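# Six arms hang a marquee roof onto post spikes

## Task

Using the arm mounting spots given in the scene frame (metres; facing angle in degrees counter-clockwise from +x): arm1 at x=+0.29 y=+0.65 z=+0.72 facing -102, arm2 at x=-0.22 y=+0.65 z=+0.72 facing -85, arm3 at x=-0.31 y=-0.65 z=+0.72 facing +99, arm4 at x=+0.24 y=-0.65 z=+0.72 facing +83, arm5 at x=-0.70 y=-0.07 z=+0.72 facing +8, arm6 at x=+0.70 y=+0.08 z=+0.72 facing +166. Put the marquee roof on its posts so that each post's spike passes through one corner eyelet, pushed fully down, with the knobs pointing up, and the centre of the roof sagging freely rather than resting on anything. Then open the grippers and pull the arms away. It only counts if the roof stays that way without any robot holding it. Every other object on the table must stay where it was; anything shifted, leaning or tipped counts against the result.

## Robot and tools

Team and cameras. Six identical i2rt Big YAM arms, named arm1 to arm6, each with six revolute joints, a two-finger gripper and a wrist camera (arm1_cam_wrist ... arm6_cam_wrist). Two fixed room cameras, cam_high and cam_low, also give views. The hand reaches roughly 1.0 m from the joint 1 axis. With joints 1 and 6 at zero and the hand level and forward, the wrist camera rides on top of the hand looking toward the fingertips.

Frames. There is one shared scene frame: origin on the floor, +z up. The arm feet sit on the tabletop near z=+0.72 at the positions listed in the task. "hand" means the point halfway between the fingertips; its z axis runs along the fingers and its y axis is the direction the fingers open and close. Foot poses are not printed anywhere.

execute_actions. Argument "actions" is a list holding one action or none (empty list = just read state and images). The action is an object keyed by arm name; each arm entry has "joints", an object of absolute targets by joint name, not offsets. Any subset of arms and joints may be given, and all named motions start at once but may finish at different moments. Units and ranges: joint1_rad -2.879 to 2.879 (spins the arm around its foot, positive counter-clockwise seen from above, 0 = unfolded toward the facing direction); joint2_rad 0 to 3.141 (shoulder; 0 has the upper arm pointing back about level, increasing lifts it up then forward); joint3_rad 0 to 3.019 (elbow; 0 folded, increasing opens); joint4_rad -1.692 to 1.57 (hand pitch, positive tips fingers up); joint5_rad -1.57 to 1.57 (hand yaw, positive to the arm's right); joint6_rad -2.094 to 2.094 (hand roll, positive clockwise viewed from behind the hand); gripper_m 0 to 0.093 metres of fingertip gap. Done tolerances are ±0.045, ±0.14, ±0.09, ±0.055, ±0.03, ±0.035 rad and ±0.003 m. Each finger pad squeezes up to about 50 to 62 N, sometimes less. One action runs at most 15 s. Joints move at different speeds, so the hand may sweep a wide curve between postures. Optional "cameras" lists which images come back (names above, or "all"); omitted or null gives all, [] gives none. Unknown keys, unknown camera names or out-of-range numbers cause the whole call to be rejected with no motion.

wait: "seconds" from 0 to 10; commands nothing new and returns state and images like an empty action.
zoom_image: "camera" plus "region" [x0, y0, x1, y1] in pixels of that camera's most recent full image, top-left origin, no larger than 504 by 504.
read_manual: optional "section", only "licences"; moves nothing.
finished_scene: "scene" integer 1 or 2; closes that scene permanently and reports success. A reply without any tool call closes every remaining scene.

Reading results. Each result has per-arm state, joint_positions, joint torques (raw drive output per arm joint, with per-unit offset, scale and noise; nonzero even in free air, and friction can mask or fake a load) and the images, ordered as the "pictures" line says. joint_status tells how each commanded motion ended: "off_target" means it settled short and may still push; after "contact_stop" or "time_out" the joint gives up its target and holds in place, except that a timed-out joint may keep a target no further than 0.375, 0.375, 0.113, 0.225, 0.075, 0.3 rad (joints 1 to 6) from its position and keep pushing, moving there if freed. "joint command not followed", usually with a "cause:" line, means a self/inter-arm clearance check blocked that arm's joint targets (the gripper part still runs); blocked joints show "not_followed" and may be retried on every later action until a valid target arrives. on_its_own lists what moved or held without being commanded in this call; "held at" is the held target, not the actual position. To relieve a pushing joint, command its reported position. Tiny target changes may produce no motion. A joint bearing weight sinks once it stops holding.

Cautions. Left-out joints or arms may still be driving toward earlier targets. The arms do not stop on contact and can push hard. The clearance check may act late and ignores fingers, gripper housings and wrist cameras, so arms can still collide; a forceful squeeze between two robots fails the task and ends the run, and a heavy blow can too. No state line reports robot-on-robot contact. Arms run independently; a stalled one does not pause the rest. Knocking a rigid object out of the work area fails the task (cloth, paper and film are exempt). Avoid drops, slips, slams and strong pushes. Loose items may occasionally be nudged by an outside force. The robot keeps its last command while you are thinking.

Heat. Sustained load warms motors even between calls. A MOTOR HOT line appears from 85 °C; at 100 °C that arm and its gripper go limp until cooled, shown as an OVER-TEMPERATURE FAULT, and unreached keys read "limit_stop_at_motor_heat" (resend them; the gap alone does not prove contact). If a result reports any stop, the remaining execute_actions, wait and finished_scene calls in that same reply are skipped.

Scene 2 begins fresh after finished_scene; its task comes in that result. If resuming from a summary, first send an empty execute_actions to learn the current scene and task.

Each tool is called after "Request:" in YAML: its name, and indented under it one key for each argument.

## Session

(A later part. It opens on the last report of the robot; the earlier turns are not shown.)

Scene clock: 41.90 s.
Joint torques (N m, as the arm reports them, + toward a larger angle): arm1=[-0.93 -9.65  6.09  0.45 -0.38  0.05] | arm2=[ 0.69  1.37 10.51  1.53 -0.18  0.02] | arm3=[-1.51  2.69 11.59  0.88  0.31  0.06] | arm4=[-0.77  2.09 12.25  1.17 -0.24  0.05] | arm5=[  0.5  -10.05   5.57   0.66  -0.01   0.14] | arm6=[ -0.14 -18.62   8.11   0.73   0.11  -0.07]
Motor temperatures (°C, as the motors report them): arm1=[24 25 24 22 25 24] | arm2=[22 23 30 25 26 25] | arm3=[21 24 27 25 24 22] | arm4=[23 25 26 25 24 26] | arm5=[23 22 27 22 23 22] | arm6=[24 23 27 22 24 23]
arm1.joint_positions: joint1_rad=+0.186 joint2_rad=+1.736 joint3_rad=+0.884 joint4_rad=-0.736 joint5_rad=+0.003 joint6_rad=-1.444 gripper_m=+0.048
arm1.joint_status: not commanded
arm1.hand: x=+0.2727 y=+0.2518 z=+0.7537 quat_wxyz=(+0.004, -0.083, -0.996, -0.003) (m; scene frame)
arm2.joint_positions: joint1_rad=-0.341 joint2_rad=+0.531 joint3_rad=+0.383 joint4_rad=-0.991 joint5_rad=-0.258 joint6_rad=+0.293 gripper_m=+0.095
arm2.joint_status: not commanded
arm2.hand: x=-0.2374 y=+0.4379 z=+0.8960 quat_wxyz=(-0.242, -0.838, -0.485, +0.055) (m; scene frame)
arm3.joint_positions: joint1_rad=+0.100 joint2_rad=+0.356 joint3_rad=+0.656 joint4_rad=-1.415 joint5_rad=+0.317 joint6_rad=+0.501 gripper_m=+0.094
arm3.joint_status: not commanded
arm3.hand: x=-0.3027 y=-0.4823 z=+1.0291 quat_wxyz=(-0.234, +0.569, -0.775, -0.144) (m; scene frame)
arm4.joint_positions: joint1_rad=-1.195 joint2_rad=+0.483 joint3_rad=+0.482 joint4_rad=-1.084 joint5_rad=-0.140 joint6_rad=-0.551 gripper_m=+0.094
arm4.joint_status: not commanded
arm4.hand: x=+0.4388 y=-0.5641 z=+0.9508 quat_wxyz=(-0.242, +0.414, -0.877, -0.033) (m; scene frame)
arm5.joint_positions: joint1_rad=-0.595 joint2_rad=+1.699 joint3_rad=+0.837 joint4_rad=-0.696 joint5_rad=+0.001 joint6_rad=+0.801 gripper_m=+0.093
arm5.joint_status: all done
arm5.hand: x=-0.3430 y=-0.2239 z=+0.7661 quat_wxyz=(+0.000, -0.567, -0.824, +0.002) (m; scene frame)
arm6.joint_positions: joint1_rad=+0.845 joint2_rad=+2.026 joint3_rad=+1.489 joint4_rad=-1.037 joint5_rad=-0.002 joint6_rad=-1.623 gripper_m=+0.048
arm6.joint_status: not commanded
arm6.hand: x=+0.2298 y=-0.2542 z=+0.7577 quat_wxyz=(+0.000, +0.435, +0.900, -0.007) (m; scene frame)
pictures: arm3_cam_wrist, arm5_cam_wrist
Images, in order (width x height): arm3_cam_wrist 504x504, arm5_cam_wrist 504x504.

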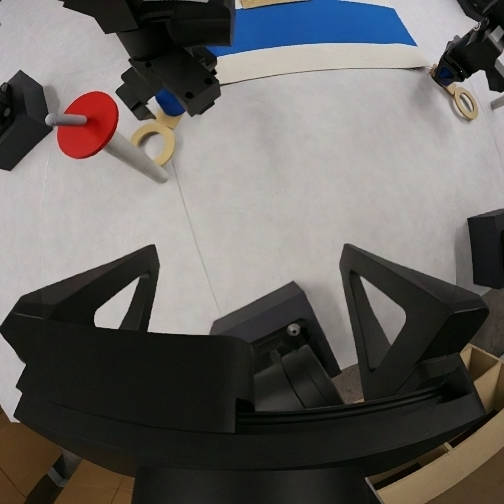

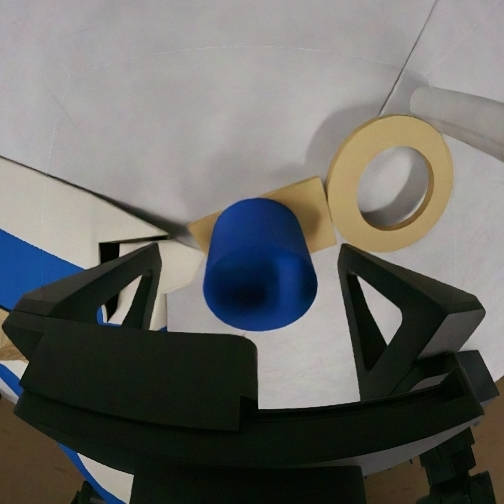

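Request:
execute_actions:
  actions:
    - {"arm5":{"joints":{"gripper_m":0.035}}}
  cameras: ["arm5_cam_wrist","cam_low"]

Scene clock: 42.83 s.
Joint torques (N m, as the arm reports them, + toward a larger angle): arm1=[-1.14 -9.58  6.04  0.43 -0.38  0.05] | arm2=[ 0.71  1.26 10.44  1.7  -0.21 -0.01] | arm3=[-1.5   2.7  11.6   0.89  0.31  0.06] | arm4=[-0.69  1.96 12.34  1.13 -0.2  -0.03] | arm5=[ 0.56 -9.88  5.55  0.59  0.03  0.14] | arm6=[ -0.15 -18.59   8.1    0.73   0.11  -0.07]
Motor temperatures (°C, as the motors report them): arm1=[24 25 24 22 25 24] | arm2=[22 23 30 25 26 25] | arm3=[21 24 27 25 24 22] | arm4=[23 25 27 25 24 26] | arm5=[23 22 26 22 23 22] | arm6=[24 23 27 22 24 23]
arm1.joint_positions: joint1_rad=+0.186 joint2_rad=+1.736 joint3_rad=+0.884 joint4_rad=-0.736 joint5_rad=+0.003 joint6_rad=-1.444 gripper_m=+0.048
arm1.joint_status: not commanded
arm1.hand: x=+0.2727 y=+0.2518 z=+0.7537 quat_wxyz=(+0.004, -0.083, -0.996, -0.003) (m; scene frame)
arm2.joint_positions: joint1_rad=-0.341 joint2_rad=+0.531 joint3_rad=+0.383 joint4_rad=-0.991 joint5_rad=-0.258 joint6_rad=+0.293 gripper_m=+0.095
arm2.joint_status: not commanded
arm2.hand: x=-0.2374 y=+0.4379 z=+0.8960 quat_wxyz=(-0.242, -0.838, -0.485, +0.055) (m; scene frame)
arm3.joint_positions: joint1_rad=+0.100 joint2_rad=+0.356 joint3_rad=+0.656 joint4_rad=-1.415 joint5_rad=+0.317 joint6_rad=+0.501 gripper_m=+0.094
arm3.joint_status: not commanded
arm3.hand: x=-0.3027 y=-0.4823 z=+1.0291 quat_wxyz=(-0.234, +0.569, -0.775, -0.144) (m; scene frame)
arm4.joint_positions: joint1_rad=-1.195 joint2_rad=+0.483 joint3_rad=+0.482 joint4_rad=-1.084 joint5_rad=-0.140 joint6_rad=-0.551 gripper_m=+0.094
arm4.joint_status: not commanded
arm4.hand: x=+0.4388 y=-0.5641 z=+0.9508 quat_wxyz=(-0.242, +0.414, -0.877, -0.033) (m; scene frame)
arm5.joint_positions: joint1_rad=-0.595 joint2_rad=+1.699 joint3_rad=+0.837 joint4_rad=-0.695 joint5_rad=+0.000 joint6_rad=+0.801 gripper_m=+0.048
arm5.joint_status: gripper_m off_target (ended at +0.048, target +0.035)
arm5.hand: x=-0.3427 y=-0.2238 z=+0.7661 quat_wxyz=(+0.000, -0.567, -0.824, +0.001) (m; scene frame)
arm6.joint_positions: joint1_rad=+0.845 joint2_rad=+2.026 joint3_rad=+1.489 joint4_rad=-1.037 joint5_rad=-0.002 joint6_rad=-1.623 gripper_m=+0.048
arm6.joint_status: not commanded
arm6.hand: x=+0.2298 y=-0.2542 z=+0.7577 quat_wxyz=(+0.000, +0.435, +0.900, -0.007) (m; scene frame)
pictures: arm5_cam_wrist, cam_low
Images, in order (width x height): arm5_cam_wrist 504x504, cam_low 896x504.

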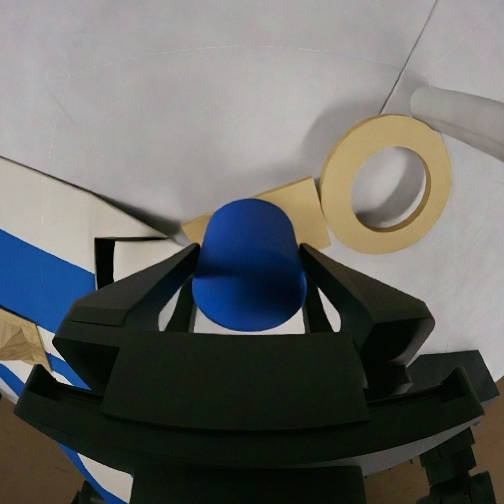

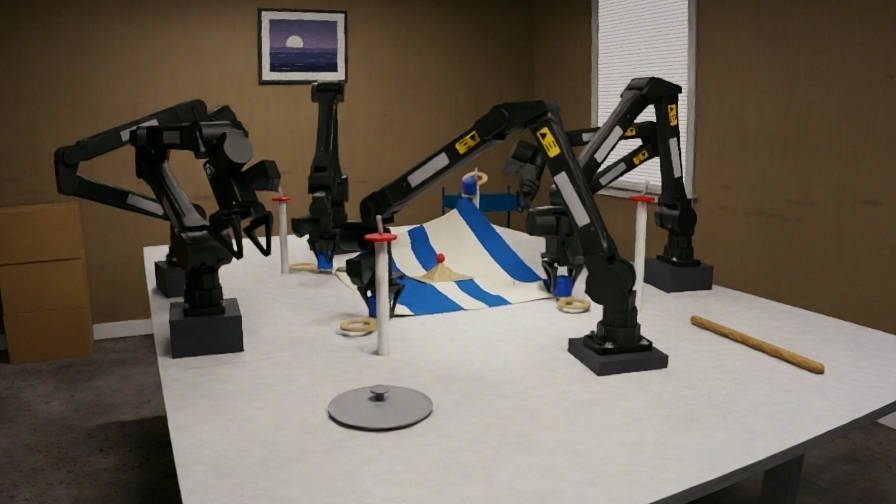

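Request:
zoom_image:
  camera: "cam_low"
  region: [520, 160, 720, 330]

Request:
zoom_image:
  camera: "cam_low"
  region: [260, 170, 460, 370]

Region (520, 160, 720, 330) of cam_low's 896x504 image, scaled by 2.520, with more detail than that image has; it fills the top 428 rows of this view, and the rest is white.

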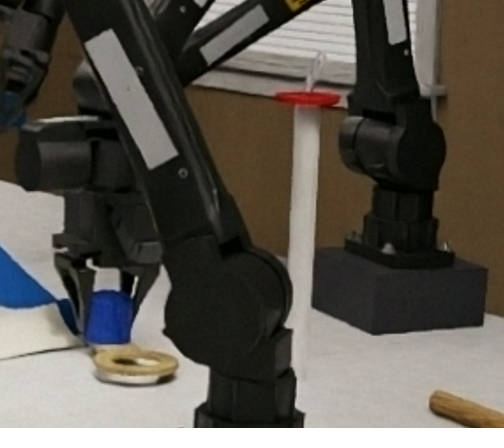

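Region (260, 170, 460, 370) of cam_low's 896x504 image, scaled by 2.520, with more detail than that image has.

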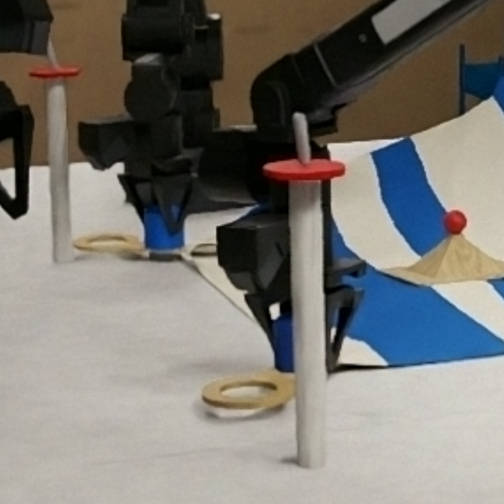

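Request:
execute_actions:
  actions:
    - {"arm1":{"joints":{"joint2_rad":1.455,"joint3_rad":1.066,"joint4_rad":-1.165}},"arm5":{"joints":{"joint1_rad":-0.46,"joint2_rad":1.545,"joint3_rad":0.99,"joint4_rad":-0.995}},"arm6":{"joints":{"joint2_rad":1.868,"joint3_rad":1.72,"joint4_rad":-1.385}}}
  cameras: ["arm1_cam_wrist","arm5_cam_wrist","arm6_cam_wrist","cam_high","cam_low"]

Scene clock: 47.30 s.
Joint torques (N m, as the arm reports them, + toward a larger angle): arm1=[-0.99 -8.79 10.63 -0.6  -0.38  0.08] | arm2=[ 0.81  1.35 10.3   1.73 -0.22 -0.04] | arm3=[-1.49  2.68 11.6   0.89  0.31  0.06] | arm4=[-1.81  2.25 12.17  1.25 -0.16  0.01] | arm5=[ 0.37 -9.11  9.12 -0.16  0.01  0.12] | arm6=[ -0.08 -18.21  10.22   0.11   0.    -0.07]
Motor temperatures (°C, as the motors report them): arm1=[24 25 24 22 25 24] | arm2=[22 23 30 25 26 25] | arm3=[21 24 27 25 24 22] | arm4=[23 25 27 25 24 26] | arm5=[23 22 26 22 23 22] | arm6=[24 24 27 22 24 23]
arm1.joint_positions: joint1_rad=+0.186 joint2_rad=+1.456 joint3_rad=+1.046 joint4_rad=-1.148 joint5_rad=+0.003 joint6_rad=-1.445 gripper_m=+0.048
arm1.joint_status: all done
arm1.hand: x=+0.2736 y=+0.2524 z=+0.9105 quat_wxyz=(+0.004, -0.083, -0.996, +0.012) (m; scene frame)
arm2.joint_positions: joint1_rad=-0.341 joint2_rad=+0.531 joint3_rad=+0.383 joint4_rad=-0.991 joint5_rad=-0.258 joint6_rad=+0.293 gripper_m=+0.095
arm2.joint_status: not commanded
arm2.hand: x=-0.2374 y=+0.4379 z=+0.8960 quat_wxyz=(-0.242, -0.838, -0.485, +0.055) (m; scene frame)
arm3.joint_positions: joint1_rad=+0.100 joint2_rad=+0.356 joint3_rad=+0.656 joint4_rad=-1.415 joint5_rad=+0.317 joint6_rad=+0.501 gripper_m=+0.094
arm3.joint_status: not commanded
arm3.hand: x=-0.3027 y=-0.4823 z=+1.0291 quat_wxyz=(-0.234, +0.569, -0.775, -0.144) (m; scene frame)
arm4.joint_positions: joint1_rad=-1.195 joint2_rad=+0.483 joint3_rad=+0.482 joint4_rad=-1.084 joint5_rad=-0.140 joint6_rad=-0.551 gripper_m=+0.094
arm4.joint_status: not commanded
arm4.hand: x=+0.4388 y=-0.5641 z=+0.9508 quat_wxyz=(-0.242, +0.414, -0.877, -0.033) (m; scene frame)
arm5.joint_positions: joint1_rad=-0.453 joint2_rad=+1.531 joint3_rad=+0.968 joint4_rad=-0.986 joint5_rad=+0.001 joint6_rad=+0.803 gripper_m=+0.048
arm5.joint_status: all done
arm5.hand: x=-0.3101 y=-0.1756 z=+0.8662 quat_wxyz=(-0.004, -0.508, -0.861, -0.001) (m; scene frame)
arm6.joint_positions: joint1_rad=+0.845 joint2_rad=+1.876 joint3_rad=+1.697 joint4_rad=-1.377 joint5_rad=+0.000 joint6_rad=-1.624 gripper_m=+0.048
arm6.joint_status: all done
arm6.hand: x=+0.2289 y=-0.2534 z=+0.9153 quat_wxyz=(-0.005, +0.435, +0.900, -0.014) (m; scene frame)
pictures: arm1_cam_wrist, arm5_cam_wrist, arm6_cam_wrist, cam_high, cam_low
Images, in order (width x height): arm1_cam_wrist 504x504, arm5_cam_wrist 504x504, arm6_cam_wrist 504x504, cam_high 896x504, cam_low 896x504.

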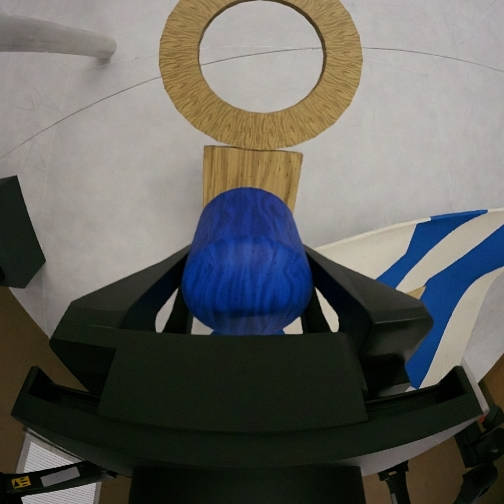

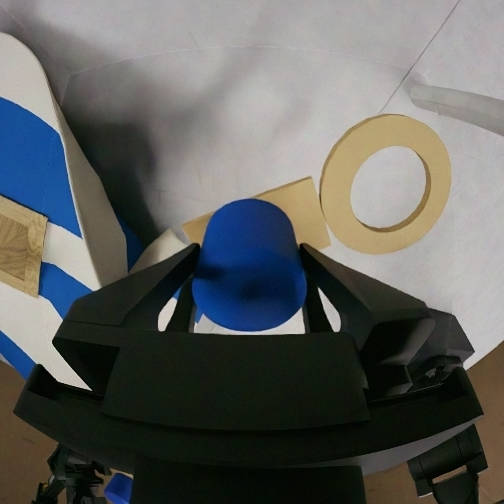

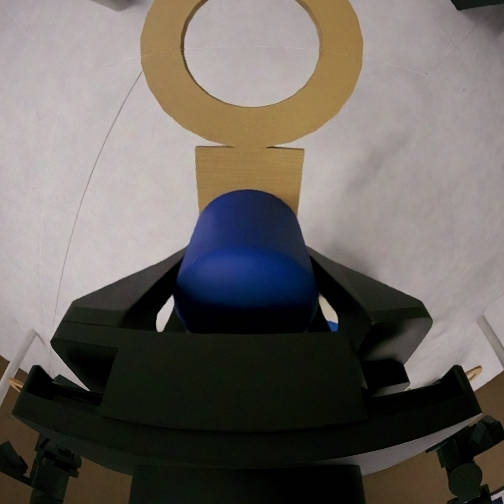

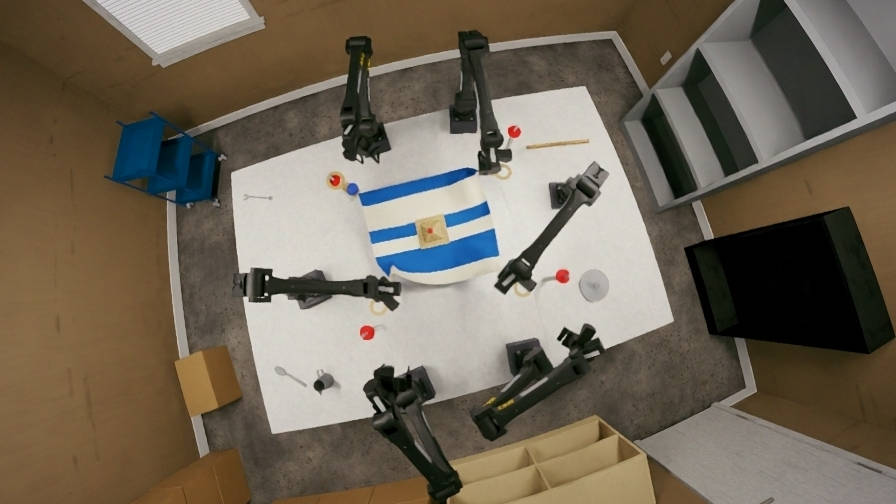

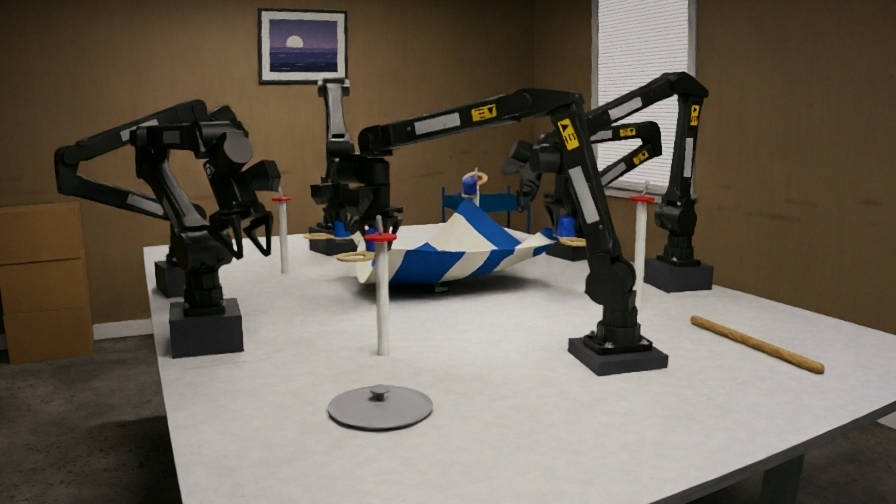

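Request:
execute_actions:
  actions:
    - {"arm1":{"joints":{"joint2_rad":1.275,"joint3_rad":1.317,"joint4_rad":-1.605}},"arm5":{"joints":{"joint2_rad":1.405,"joint3_rad":1.407,"joint4_rad":-1.57}},"arm6":{"joints":{"joint2_rad":1.56,"joint3_rad":1.735,"joint4_rad":-1.69}}}
  cameras: ["arm1_cam_wrist","arm5_cam_wrist","arm6_cam_wrist","cam_high","cam_low"]

Scene clock: 49.80 s.
Joint torques (N m, as the arm reports them, + toward a larger angle): arm1=[-1.09 -7.51 11.93 -0.73 -0.38  0.08] | arm2=[ 0.91  1.71 10.43  1.55 -0.22 -0.04] | arm3=[-1.49  2.7  11.59  0.89  0.31  0.06] | arm4=[-0.31  1.62 12.25  1.46 -0.21 -0.02] | arm5=[ 0.41 -9.01 11.67 -0.36  0.01  0.12] | arm6=[ -0.19 -14.36  10.55   0.31   0.    -0.07]
Motor temperatures (°C, as the motors report them): arm1=[24 25 25 22 25 24] | arm2=[22 23 30 25 26 25] | arm3=[21 24 27 25 24 22] | arm4=[23 25 27 25 24 26] | arm5=[23 22 26 22 23 22] | arm6=[24 24 27 22 24 23]
arm1.joint_positions: joint1_rad=+0.186 joint2_rad=+1.278 joint3_rad=+1.290 joint4_rad=-1.586 joint5_rad=+0.003 joint6_rad=-1.447 gripper_m=+0.048
arm1.joint_status: all done
arm1.hand: x=+0.2761 y=+0.2948 z=+1.0651 quat_wxyz=(+0.004, -0.082, -0.997, +0.004) (m; scene frame)
arm2.joint_positions: joint1_rad=-0.341 joint2_rad=+0.531 joint3_rad=+0.383 joint4_rad=-0.991 joint5_rad=-0.258 joint6_rad=+0.293 gripper_m=+0.095
arm2.joint_status: not commanded
arm2.hand: x=-0.2374 y=+0.4379 z=+0.8960 quat_wxyz=(-0.242, -0.838, -0.485, +0.055) (m; scene frame)
arm3.joint_positions: joint1_rad=+0.100 joint2_rad=+0.356 joint3_rad=+0.656 joint4_rad=-1.415 joint5_rad=+0.317 joint6_rad=+0.501 gripper_m=+0.094
arm3.joint_status: not commanded
arm3.hand: x=-0.3027 y=-0.4823 z=+1.0291 quat_wxyz=(-0.234, +0.569, -0.775, -0.144) (m; scene frame)
arm4.joint_positions: joint1_rad=-1.195 joint2_rad=+0.483 joint3_rad=+0.482 joint4_rad=-1.084 joint5_rad=-0.140 joint6_rad=-0.551 gripper_m=+0.094
arm4.joint_status: not commanded
arm4.hand: x=+0.4388 y=-0.5641 z=+0.9508 quat_wxyz=(-0.242, +0.414, -0.877, -0.033) (m; scene frame)
arm5.joint_positions: joint1_rad=-0.453 joint2_rad=+1.395 joint3_rad=+1.370 joint4_rad=-1.558 joint5_rad=+0.001 joint6_rad=+0.804 gripper_m=+0.048
arm5.joint_status: all done
arm5.hand: x=-0.3093 y=-0.1757 z=+1.0640 quat_wxyz=(+0.012, -0.508, -0.861, +0.004) (m; scene frame)
arm6.joint_positions: joint1_rad=+0.845 joint2_rad=+1.574 joint3_rad=+1.710 joint4_rad=-1.685 joint5_rad=+0.000 joint6_rad=-1.624 gripper_m=+0.048
arm6.joint_status: all done
joint sent to its limit — the command would take arm6.joint4_rad past its lower limit, so that joint was sent only as far as its limit.
arm6.hand: x=+0.3160 y=-0.1906 z=+1.0714 quat_wxyz=(-0.007, +0.435, +0.900, -0.018) (m; scene frame)
pictures: arm1_cam_wrist, arm5_cam_wrist, arm6_cam_wrist, cam_high, cam_low
Images, in order (width x height): arm1_cam_wrist 504x504, arm5_cam_wrist 504x504, arm6_cam_wrist 504x504, cam_high 896x504, cam_low 896x504.

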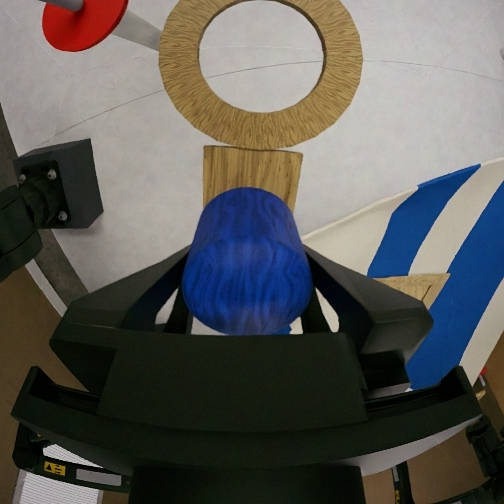

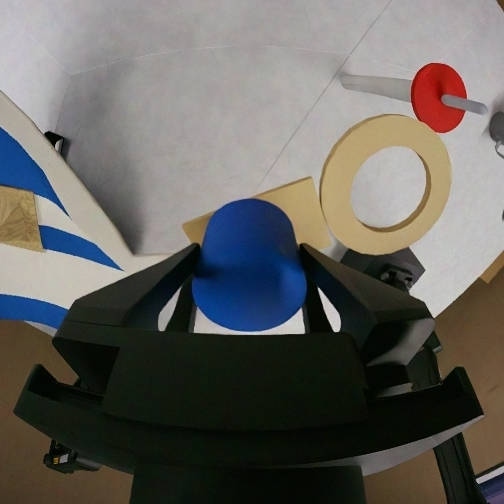

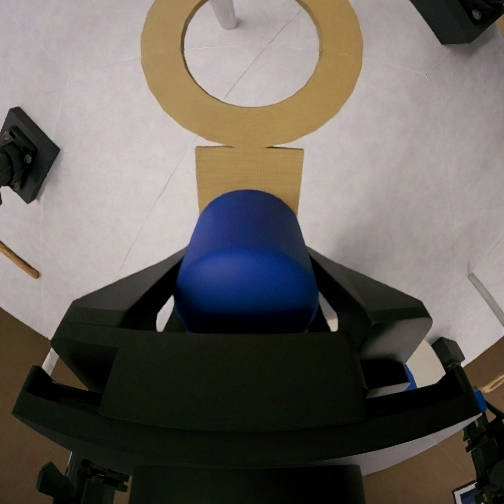

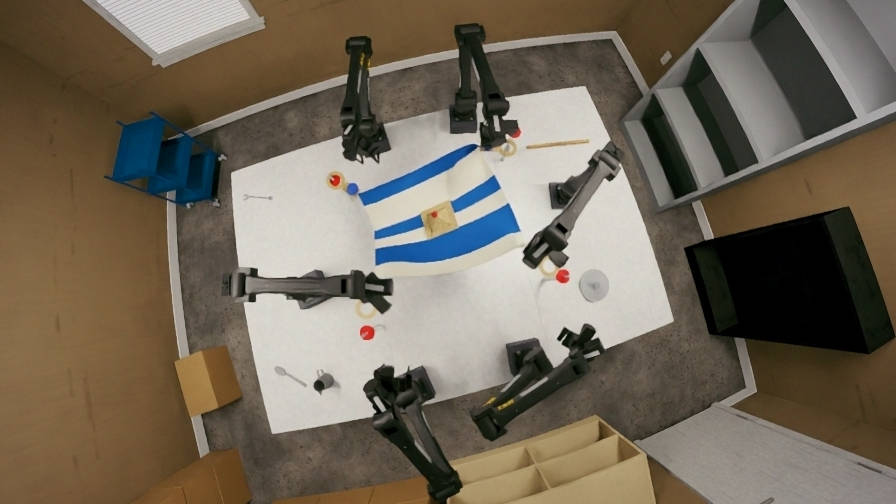

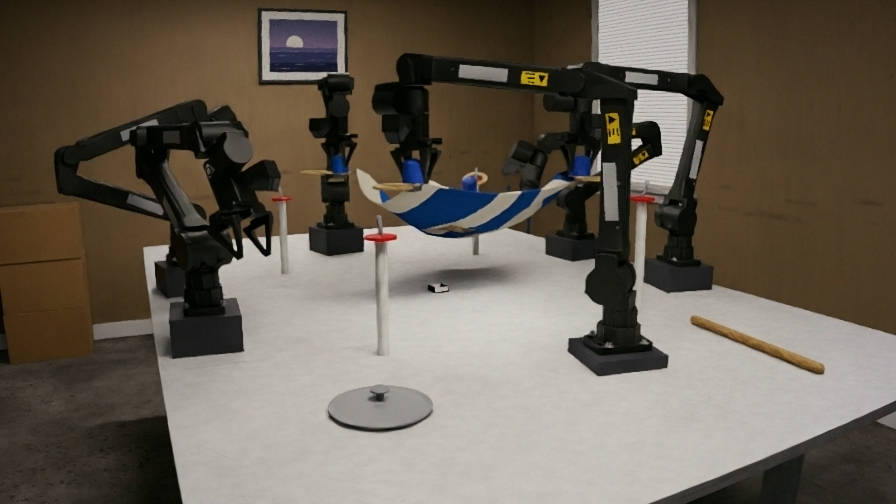

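Request:
execute_actions:
  actions:
    - {"arm1":{"joints":{"joint1_rad":0.408,"joint2_rad":1.16,"joint3_rad":1.215,"joint4_rad":-1.645,"joint6_rad":-1.92}},"arm5":{"joints":{"joint1_rad":-0.67,"joint2_rad":1.432,"joint3_rad":1.457,"joint4_rad":-1.58}},"arm6":{"joints":{"joint1_rad":1.052}},"arm3":{"joints":{"joint1_rad":-0.7}}}
  cameras: ["arm1_cam_wrist","arm5_cam_wrist","arm6_cam_wrist","cam_high","cam_low"]

Scene clock: 54.03 s.
Joint torques (N m, as the arm reports them, + toward a larger angle): arm1=[-0.75 -5.67  8.99 -0.95 -0.42  0.18] | arm2=[ 0.6   1.31 10.4   1.64 -0.21 -0.01] | arm3=[-1.96  2.74 11.58  0.9   0.3   0.06] | arm4=[-0.18  1.45 12.28  1.22 -0.21 -0.04] | arm5=[ 0.69 -8.52 12.99 -0.3   0.32  0.09] | arm6=[  1.02 -14.45  10.51   0.36  -0.48  -0.07]
Motor temperatures (°C, as the motors report them): arm1=[24 25 25 22 25 24] | arm2=[22 23 30 25 26 25] | arm3=[21 24 28 25 24 22] | arm4=[23 25 27 25 24 26] | arm5=[23 23 27 22 23 22] | arm6=[24 23 27 22 24 23]
arm1.joint_positions: joint1_rad=+0.411 joint2_rad=+1.164 joint3_rad=+1.223 joint4_rad=-1.619 joint5_rad=+0.004 joint6_rad=-1.925 gripper_m=+0.048
arm1.joint_status: all done
arm1.hand: x=+0.3491 y=+0.3401 z=+1.0747 quat_wxyz=(+0.007, +0.266, -0.964, +0.009) (m; scene frame)
arm2.joint_positions: joint1_rad=-0.341 joint2_rad=+0.531 joint3_rad=+0.383 joint4_rad=-0.991 joint5_rad=-0.258 joint6_rad=+0.293 gripper_m=+0.095
arm2.joint_status: not commanded
arm2.hand: x=-0.2374 y=+0.4379 z=+0.8960 quat_wxyz=(-0.242, -0.838, -0.485, +0.055) (m; scene frame)
arm3.joint_positions: joint1_rad=-0.693 joint2_rad=+0.356 joint3_rad=+0.656 joint4_rad=-1.415 joint5_rad=+0.317 joint6_rad=+0.501 gripper_m=+0.094
arm3.joint_status: all done
arm3.hand: x=-0.1854 y=-0.5394 z=+1.0301 quat_wxyz=(-0.272, +0.225, -0.934, -0.047) (m; scene frame)
arm4.joint_positions: joint1_rad=-1.195 joint2_rad=+0.483 joint3_rad=+0.482 joint4_rad=-1.084 joint5_rad=-0.140 joint6_rad=-0.551 gripper_m=+0.094
arm4.joint_status: not commanded
arm4.hand: x=+0.4388 y=-0.5641 z=+0.9508 quat_wxyz=(-0.242, +0.414, -0.877, -0.033) (m; scene frame)
arm5.joint_positions: joint1_rad=-0.665 joint2_rad=+1.412 joint3_rad=+1.403 joint4_rad=-1.569 joint5_rad=-0.009 joint6_rad=+0.807 gripper_m=+0.048
arm5.joint_status: all done
arm5.hand: x=-0.3323 y=-0.2571 z=+1.0701 quat_wxyz=(+0.010, -0.598, -0.801, -0.001) (m; scene frame)
arm6.joint_positions: joint1_rad=+1.032 joint2_rad=+1.574 joint3_rad=+1.710 joint4_rad=-1.686 joint5_rad=+0.013 joint6_rad=-1.624 gripper_m=+0.048
arm6.joint_status: all done
arm6.hand: x=+0.3725 y=-0.2560 z=+1.0716 quat_wxyz=(-0.013, +0.349, +0.937, -0.015) (m; scene frame)
pictures: arm1_cam_wrist, arm5_cam_wrist, arm6_cam_wrist, cam_high, cam_low
Images, in order (width x height): arm1_cam_wrist 504x504, arm5_cam_wrist 504x504, arm6_cam_wrist 504x504, cam_high 896x504, cam_low 896x504.

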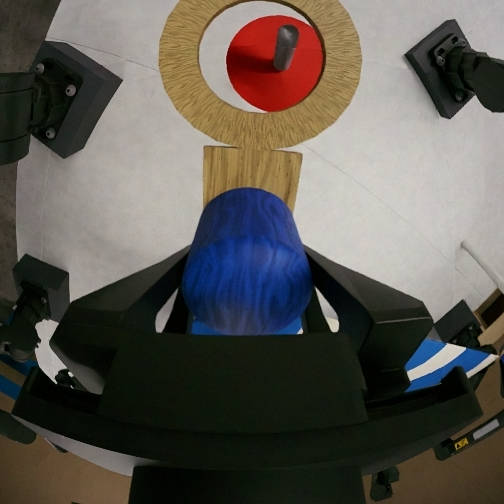

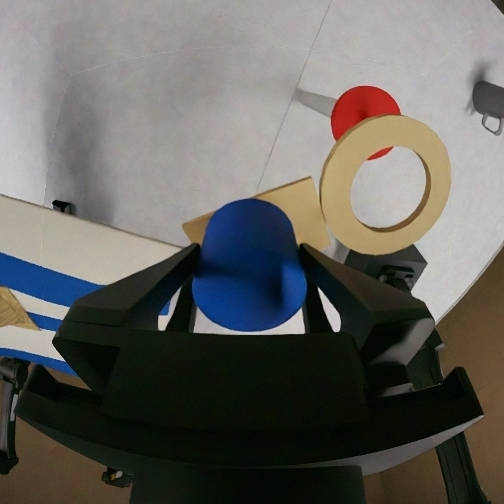

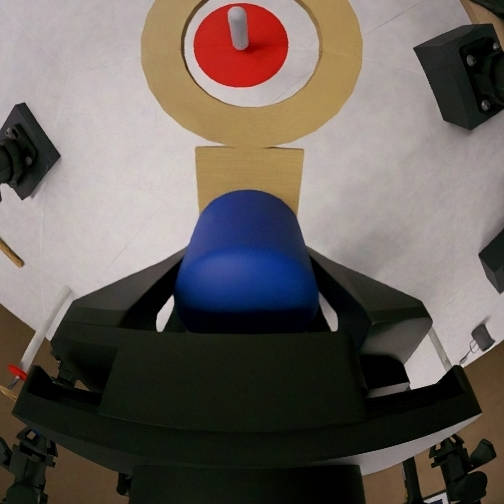

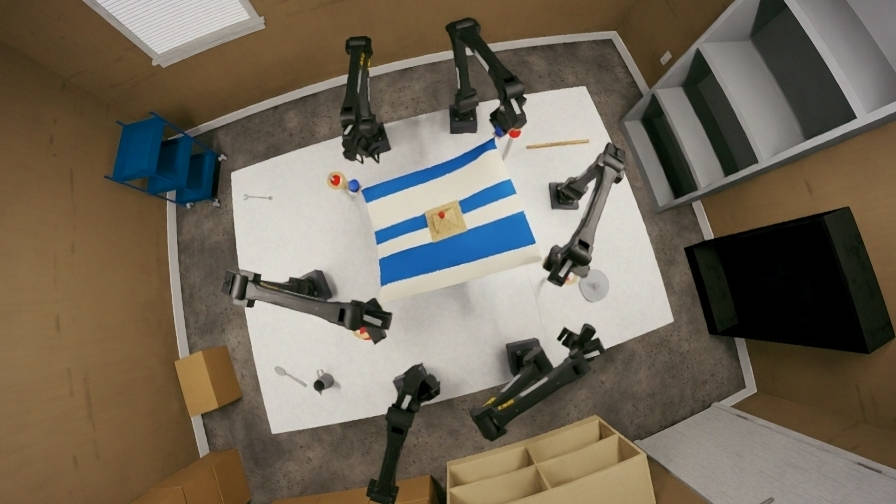

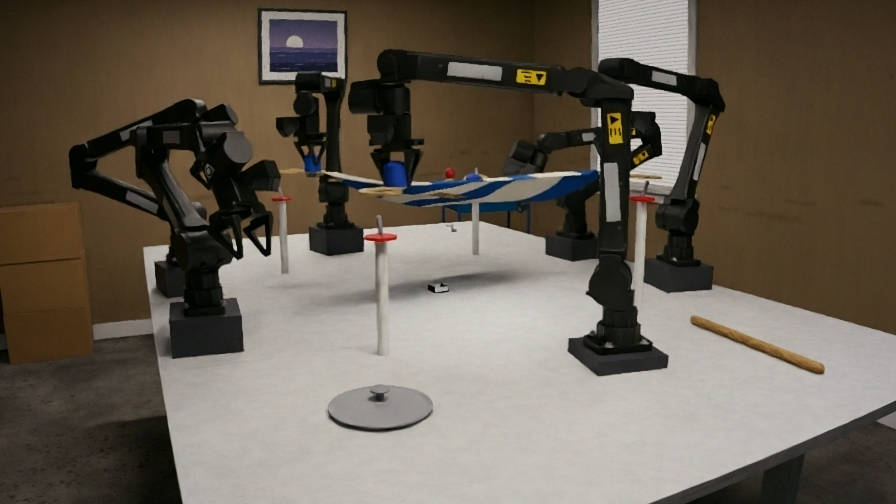

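Request:
zoom_image:
  camera: "arm1_cam_wrist"
  region: [150, 0, 370, 160]

Request:
zoom_image:
  camera: "arm6_cam_wrist"
  region: [130, 0, 370, 160]

Request:
zoom_image:
  camera: "arm5_cam_wrist"
  region: [260, 60, 480, 270]

Region (150, 0, 370, 160) of arm1_cam_wrist's 504x504 image, scaled by 2.291, with more detail than that image has; it fills the top 367 rows of this view, and the rest is white.

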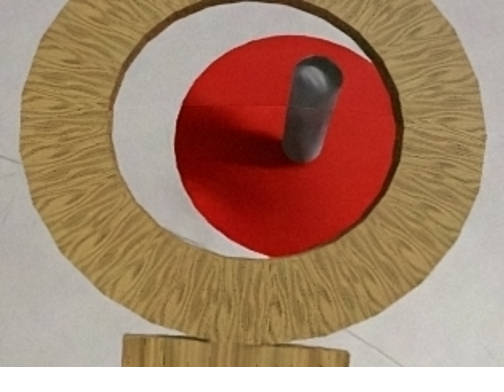

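Region (130, 0, 370, 160) of arm6_cam_wrist's 504x504 image, scaled by 2.100, with more detail than that image has.

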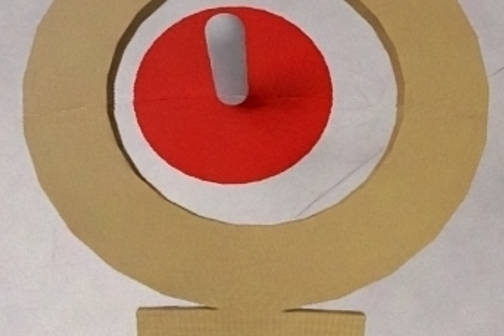

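Region (260, 60, 480, 270) of arm5_cam_wrist's 504x504 image, scaled by 2.291, with more detail than that image has; it fills the top 481 rows of this view, and the rest is white.

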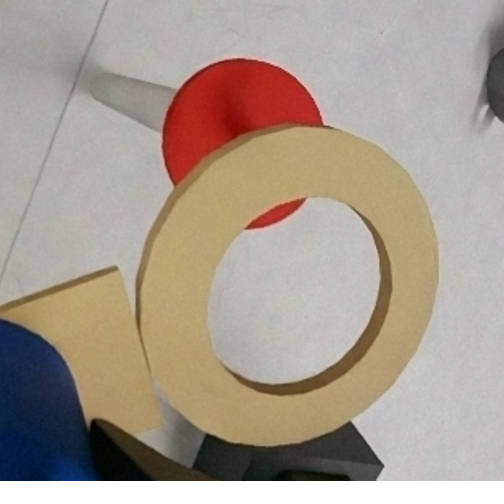

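Request:
zoom_image:
  camera: "cam_low"
  region: [560, 150, 700, 250]

Request:
zoom_image:
  camera: "cam_low"
  region: [260, 140, 500, 260]

Region (560, 150, 700, 250) of cam_low's 896x504 image, scaled by 3.600, with more detail than that image has; it fills the top 360 rows of this view, and the rest is white.

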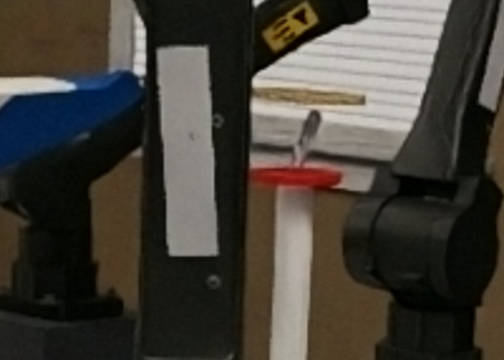

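Region (260, 140, 500, 260) of cam_low's 896x504 image, scaled by 2.100, with more detail than that image has.

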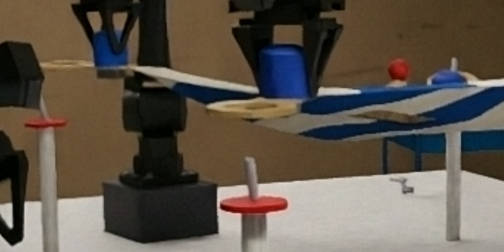

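Request:
execute_actions:
  actions:
    - {"arm1":{"joints":{"joint1_rad":0.437,"joint6_rad":-1.76}},"arm5":{"joints":{"joint1_rad":-0.782,"joint4_rad":-1.525}},"arm6":{"joints":{"joint1_rad":1.08}}}
  cameras: ["arm1_cam_wrist","arm5_cam_wrist","arm6_cam_wrist","cam_low"]

Scene clock: 59.97 s.
Joint torques (N m, as the arm reports them, + toward a larger angle): arm1=[ 1.08 -5.78  9.   -0.94 -0.71  0.57] | arm2=[ 0.8   0.67 10.41  1.55 -0.17  0.  ] | arm3=[-1.96  2.74 11.58  0.89  0.3   0.06] | arm4=[-0.98  0.72 12.39  1.45 -0.25 -0.03] | arm5=[-0.24 -8.9  12.99  0.2   0.68  0.08] | arm6=[  1.7  -14.33  10.52   0.36  -0.48  -0.07]
Motor temperatures (°C, as the motors report them): arm1=[24 25 25 22 25 24] | arm2=[22 23 30 25 26 25] | arm3=[21 24 28 25 24 22] | arm4=[23 25 27 25 24 26] | arm5=[23 23 28 22 23 22] | arm6=[24 23 27 22 24 23]
arm1.joint_positions: joint1_rad=+0.422 joint2_rad=+1.164 joint3_rad=+1.223 joint4_rad=-1.619 joint5_rad=+0.011 joint6_rad=-1.806 gripper_m=+0.048
arm1.joint_status: joint6_rad time_out (moved +0.119 of +0.165); the others done
arm1.on_its_own: joint6_rad reads -1.806 and still pushes toward -1.760 since a time_out
arm1.hand: x=+0.3511 y=+0.3405 z=+1.0747 quat_wxyz=(+0.010, +0.213, -0.977, +0.010) (m; scene frame)
arm2.joint_positions: joint1_rad=-0.341 joint2_rad=+0.531 joint3_rad=+0.383 joint4_rad=-0.991 joint5_rad=-0.258 joint6_rad=+0.293 gripper_m=+0.095
arm2.joint_status: not commanded
arm2.hand: x=-0.2374 y=+0.4379 z=+0.8960 quat_wxyz=(-0.242, -0.838, -0.485, +0.055) (m; scene frame)
arm3.joint_positions: joint1_rad=-0.693 joint2_rad=+0.356 joint3_rad=+0.656 joint4_rad=-1.415 joint5_rad=+0.317 joint6_rad=+0.501 gripper_m=+0.094
arm3.joint_status: not commanded
arm3.hand: x=-0.1854 y=-0.5394 z=+1.0301 quat_wxyz=(-0.272, +0.225, -0.934, -0.047) (m; scene frame)
arm4.joint_positions: joint1_rad=-1.195 joint2_rad=+0.483 joint3_rad=+0.482 joint4_rad=-1.084 joint5_rad=-0.140 joint6_rad=-0.551 gripper_m=+0.094
arm4.joint_status: not commanded
arm4.hand: x=+0.4388 y=-0.5641 z=+0.9508 quat_wxyz=(-0.242, +0.414, -0.877, -0.033) (m; scene frame)
arm5.joint_positions: joint1_rad=-0.767 joint2_rad=+1.412 joint3_rad=+1.403 joint4_rad=-1.523 joint5_rad=-0.020 joint6_rad=+0.807 gripper_m=+0.048
arm5.joint_status: all done
arm5.hand: x=-0.3426 y=-0.2976 z=+1.0703 quat_wxyz=(-0.012, -0.638, -0.770, -0.009) (m; scene frame)
arm6.joint_positions: joint1_rad=+1.053 joint2_rad=+1.574 joint3_rad=+1.710 joint4_rad=-1.686 joint5_rad=+0.013 joint6_rad=-1.624 gripper_m=+0.048
arm6.joint_status: all done
arm6.hand: x=+0.3797 y=-0.2629 z=+1.0716 quat_wxyz=(-0.013, +0.339, +0.941, -0.015) (m; scene frame)
pictures: arm1_cam_wrist, arm5_cam_wrist, arm6_cam_wrist, cam_low
Images, in order (width x height): arm1_cam_wrist 504x504, arm5_cam_wrist 504x504, arm6_cam_wrist 504x504, cam_low 896x504.

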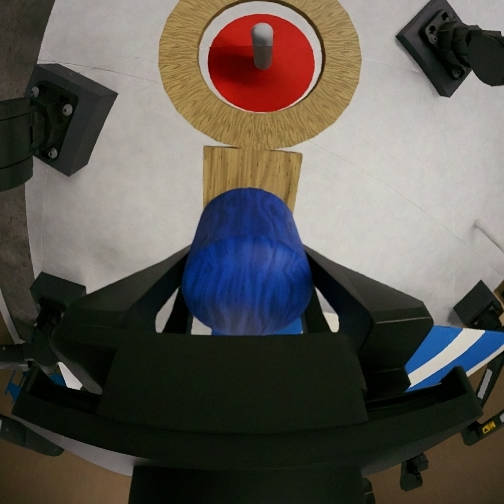

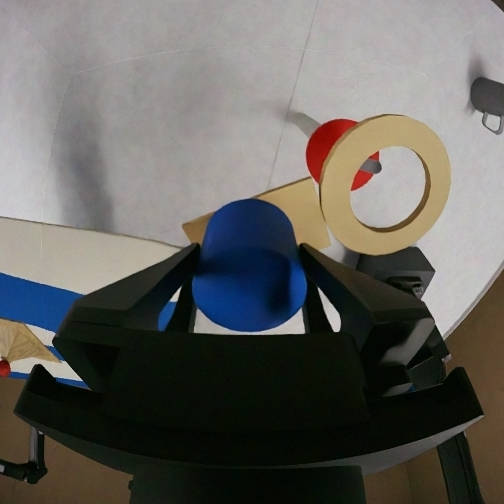

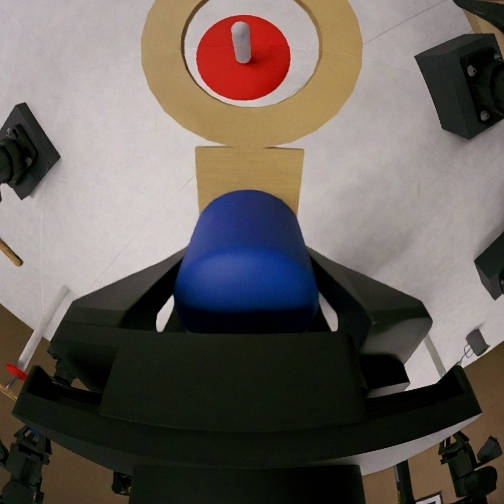

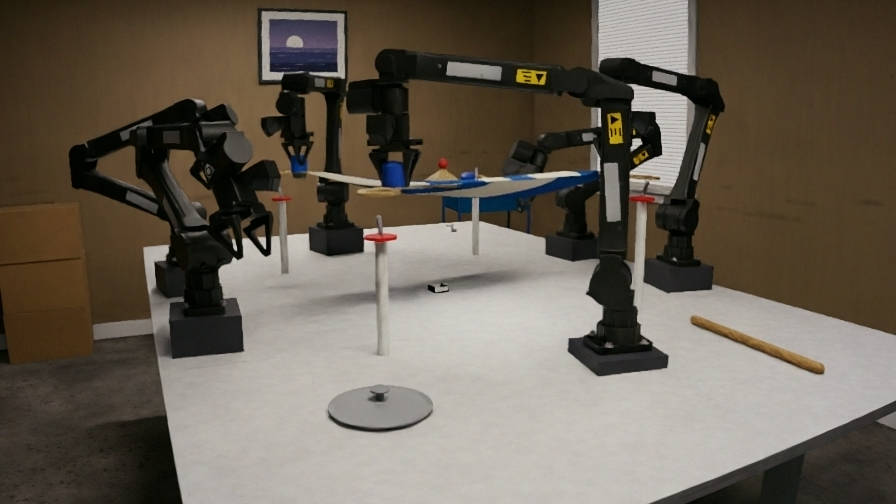

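Request:
execute_actions:
  actions:
    - {"arm1":{"joints":{"joint3_rad":1.142,"joint4_rad":-1.535,"joint6_rad":-1.806}},"arm5":{"joints":{"joint1_rad":-0.8,"joint3_rad":1.322,"joint4_rad":-1.46}},"arm6":{"joints":{"joint3_rad":1.63,"joint4_rad":-1.615}}}
  cameras: ["arm1_cam_wrist","arm5_cam_wrist","arm6_cam_wrist","cam_low"]

Scene clock: 62.80 s.
Joint torques (N m, as the arm reports them, + toward a larger angle): arm1=[ 1.28 -6.18  8.96 -0.36 -0.73  0.28] | arm2=[ 0.8   1.21 10.46  1.69 -0.2   0.02] | arm3=[-1.93  2.79 11.59  0.9   0.3   0.06] | arm4=[-1.13  2.64 12.14  1.23 -0.23  0.05] | arm5=[-1.52 -9.03  8.24  0.05  0.69  0.08] | arm6=[  1.68 -14.14   9.85   0.75  -0.48  -0.07]
Motor temperatures (°C, as the motors report them): arm1=[24 25 25 22 25 24] | arm2=[22 23 30 25 26 25] | arm3=[21 24 28 25 24 22] | arm4=[23 25 27 25 24 26] | arm5=[23 23 28 22 23 22] | arm6=[24 23 27 22 24 23]
arm1.joint_positions: joint1_rad=+0.422 joint2_rad=+1.168 joint3_rad=+1.151 joint4_rad=-1.527 joint5_rad=+0.011 joint6_rad=-1.820 gripper_m=+0.048
arm1.joint_status: all done
arm1.hand: x=+0.3521 y=+0.3339 z=+1.0464 quat_wxyz=(+0.010, +0.220, -0.975, +0.018) (m; scene frame)
arm2.joint_positions: joint1_rad=-0.341 joint2_rad=+0.531 joint3_rad=+0.383 joint4_rad=-0.991 joint5_rad=-0.258 joint6_rad=+0.293 gripper_m=+0.095
arm2.joint_status: not commanded
arm2.hand: x=-0.2374 y=+0.4379 z=+0.8960 quat_wxyz=(-0.242, -0.838, -0.485, +0.055) (m; scene frame)
arm3.joint_positions: joint1_rad=-0.693 joint2_rad=+0.356 joint3_rad=+0.656 joint4_rad=-1.415 joint5_rad=+0.317 joint6_rad=+0.501 gripper_m=+0.094
arm3.joint_status: not commanded
arm3.hand: x=-0.1854 y=-0.5394 z=+1.0301 quat_wxyz=(-0.272, +0.225, -0.934, -0.047) (m; scene frame)
arm4.joint_positions: joint1_rad=-1.195 joint2_rad=+0.483 joint3_rad=+0.482 joint4_rad=-1.084 joint5_rad=-0.140 joint6_rad=-0.551 gripper_m=+0.094
arm4.joint_status: not commanded
arm4.hand: x=+0.4388 y=-0.5641 z=+0.9508 quat_wxyz=(-0.242, +0.414, -0.877, -0.033) (m; scene frame)
arm5.joint_positions: joint1_rad=-0.768 joint2_rad=+1.418 joint3_rad=+1.330 joint4_rad=-1.456 joint5_rad=-0.020 joint6_rad=+0.807 gripper_m=+0.048
arm5.joint_status: all done
arm5.hand: x=-0.3449 y=-0.2969 z=+1.0400 quat_wxyz=(-0.006, -0.638, -0.770, -0.008) (m; scene frame)
arm6.joint_positions: joint1_rad=+1.053 joint2_rad=+1.569 joint3_rad=+1.613 joint4_rad=-1.623 joint5_rad=+0.013 joint6_rad=-1.624 gripper_m=+0.048
arm6.joint_status: all done
arm6.hand: x=+0.3833 y=-0.2591 z=+1.0365 quat_wxyz=(-0.007, +0.339, +0.941, -0.001) (m; scene frame)
pictures: arm1_cam_wrist, arm5_cam_wrist, arm6_cam_wrist, cam_low
Images, in order (width x height): arm1_cam_wrist 504x504, arm5_cam_wrist 504x504, arm6_cam_wrist 504x504, cam_low 896x504.

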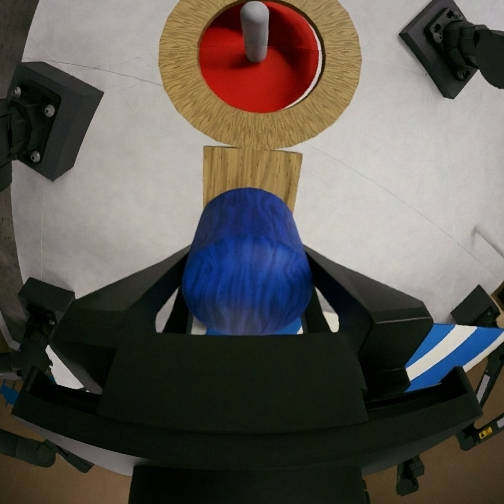

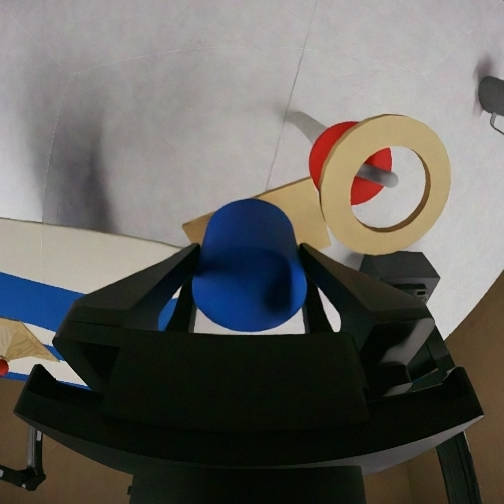

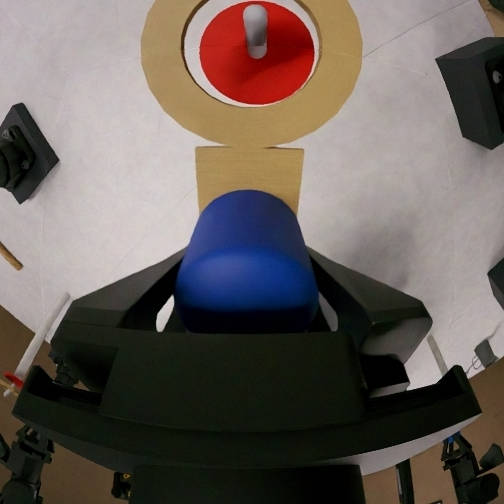

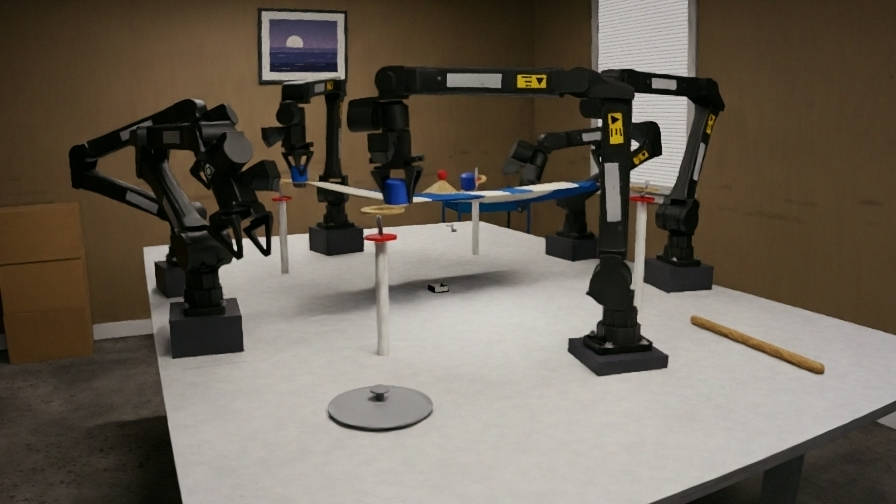

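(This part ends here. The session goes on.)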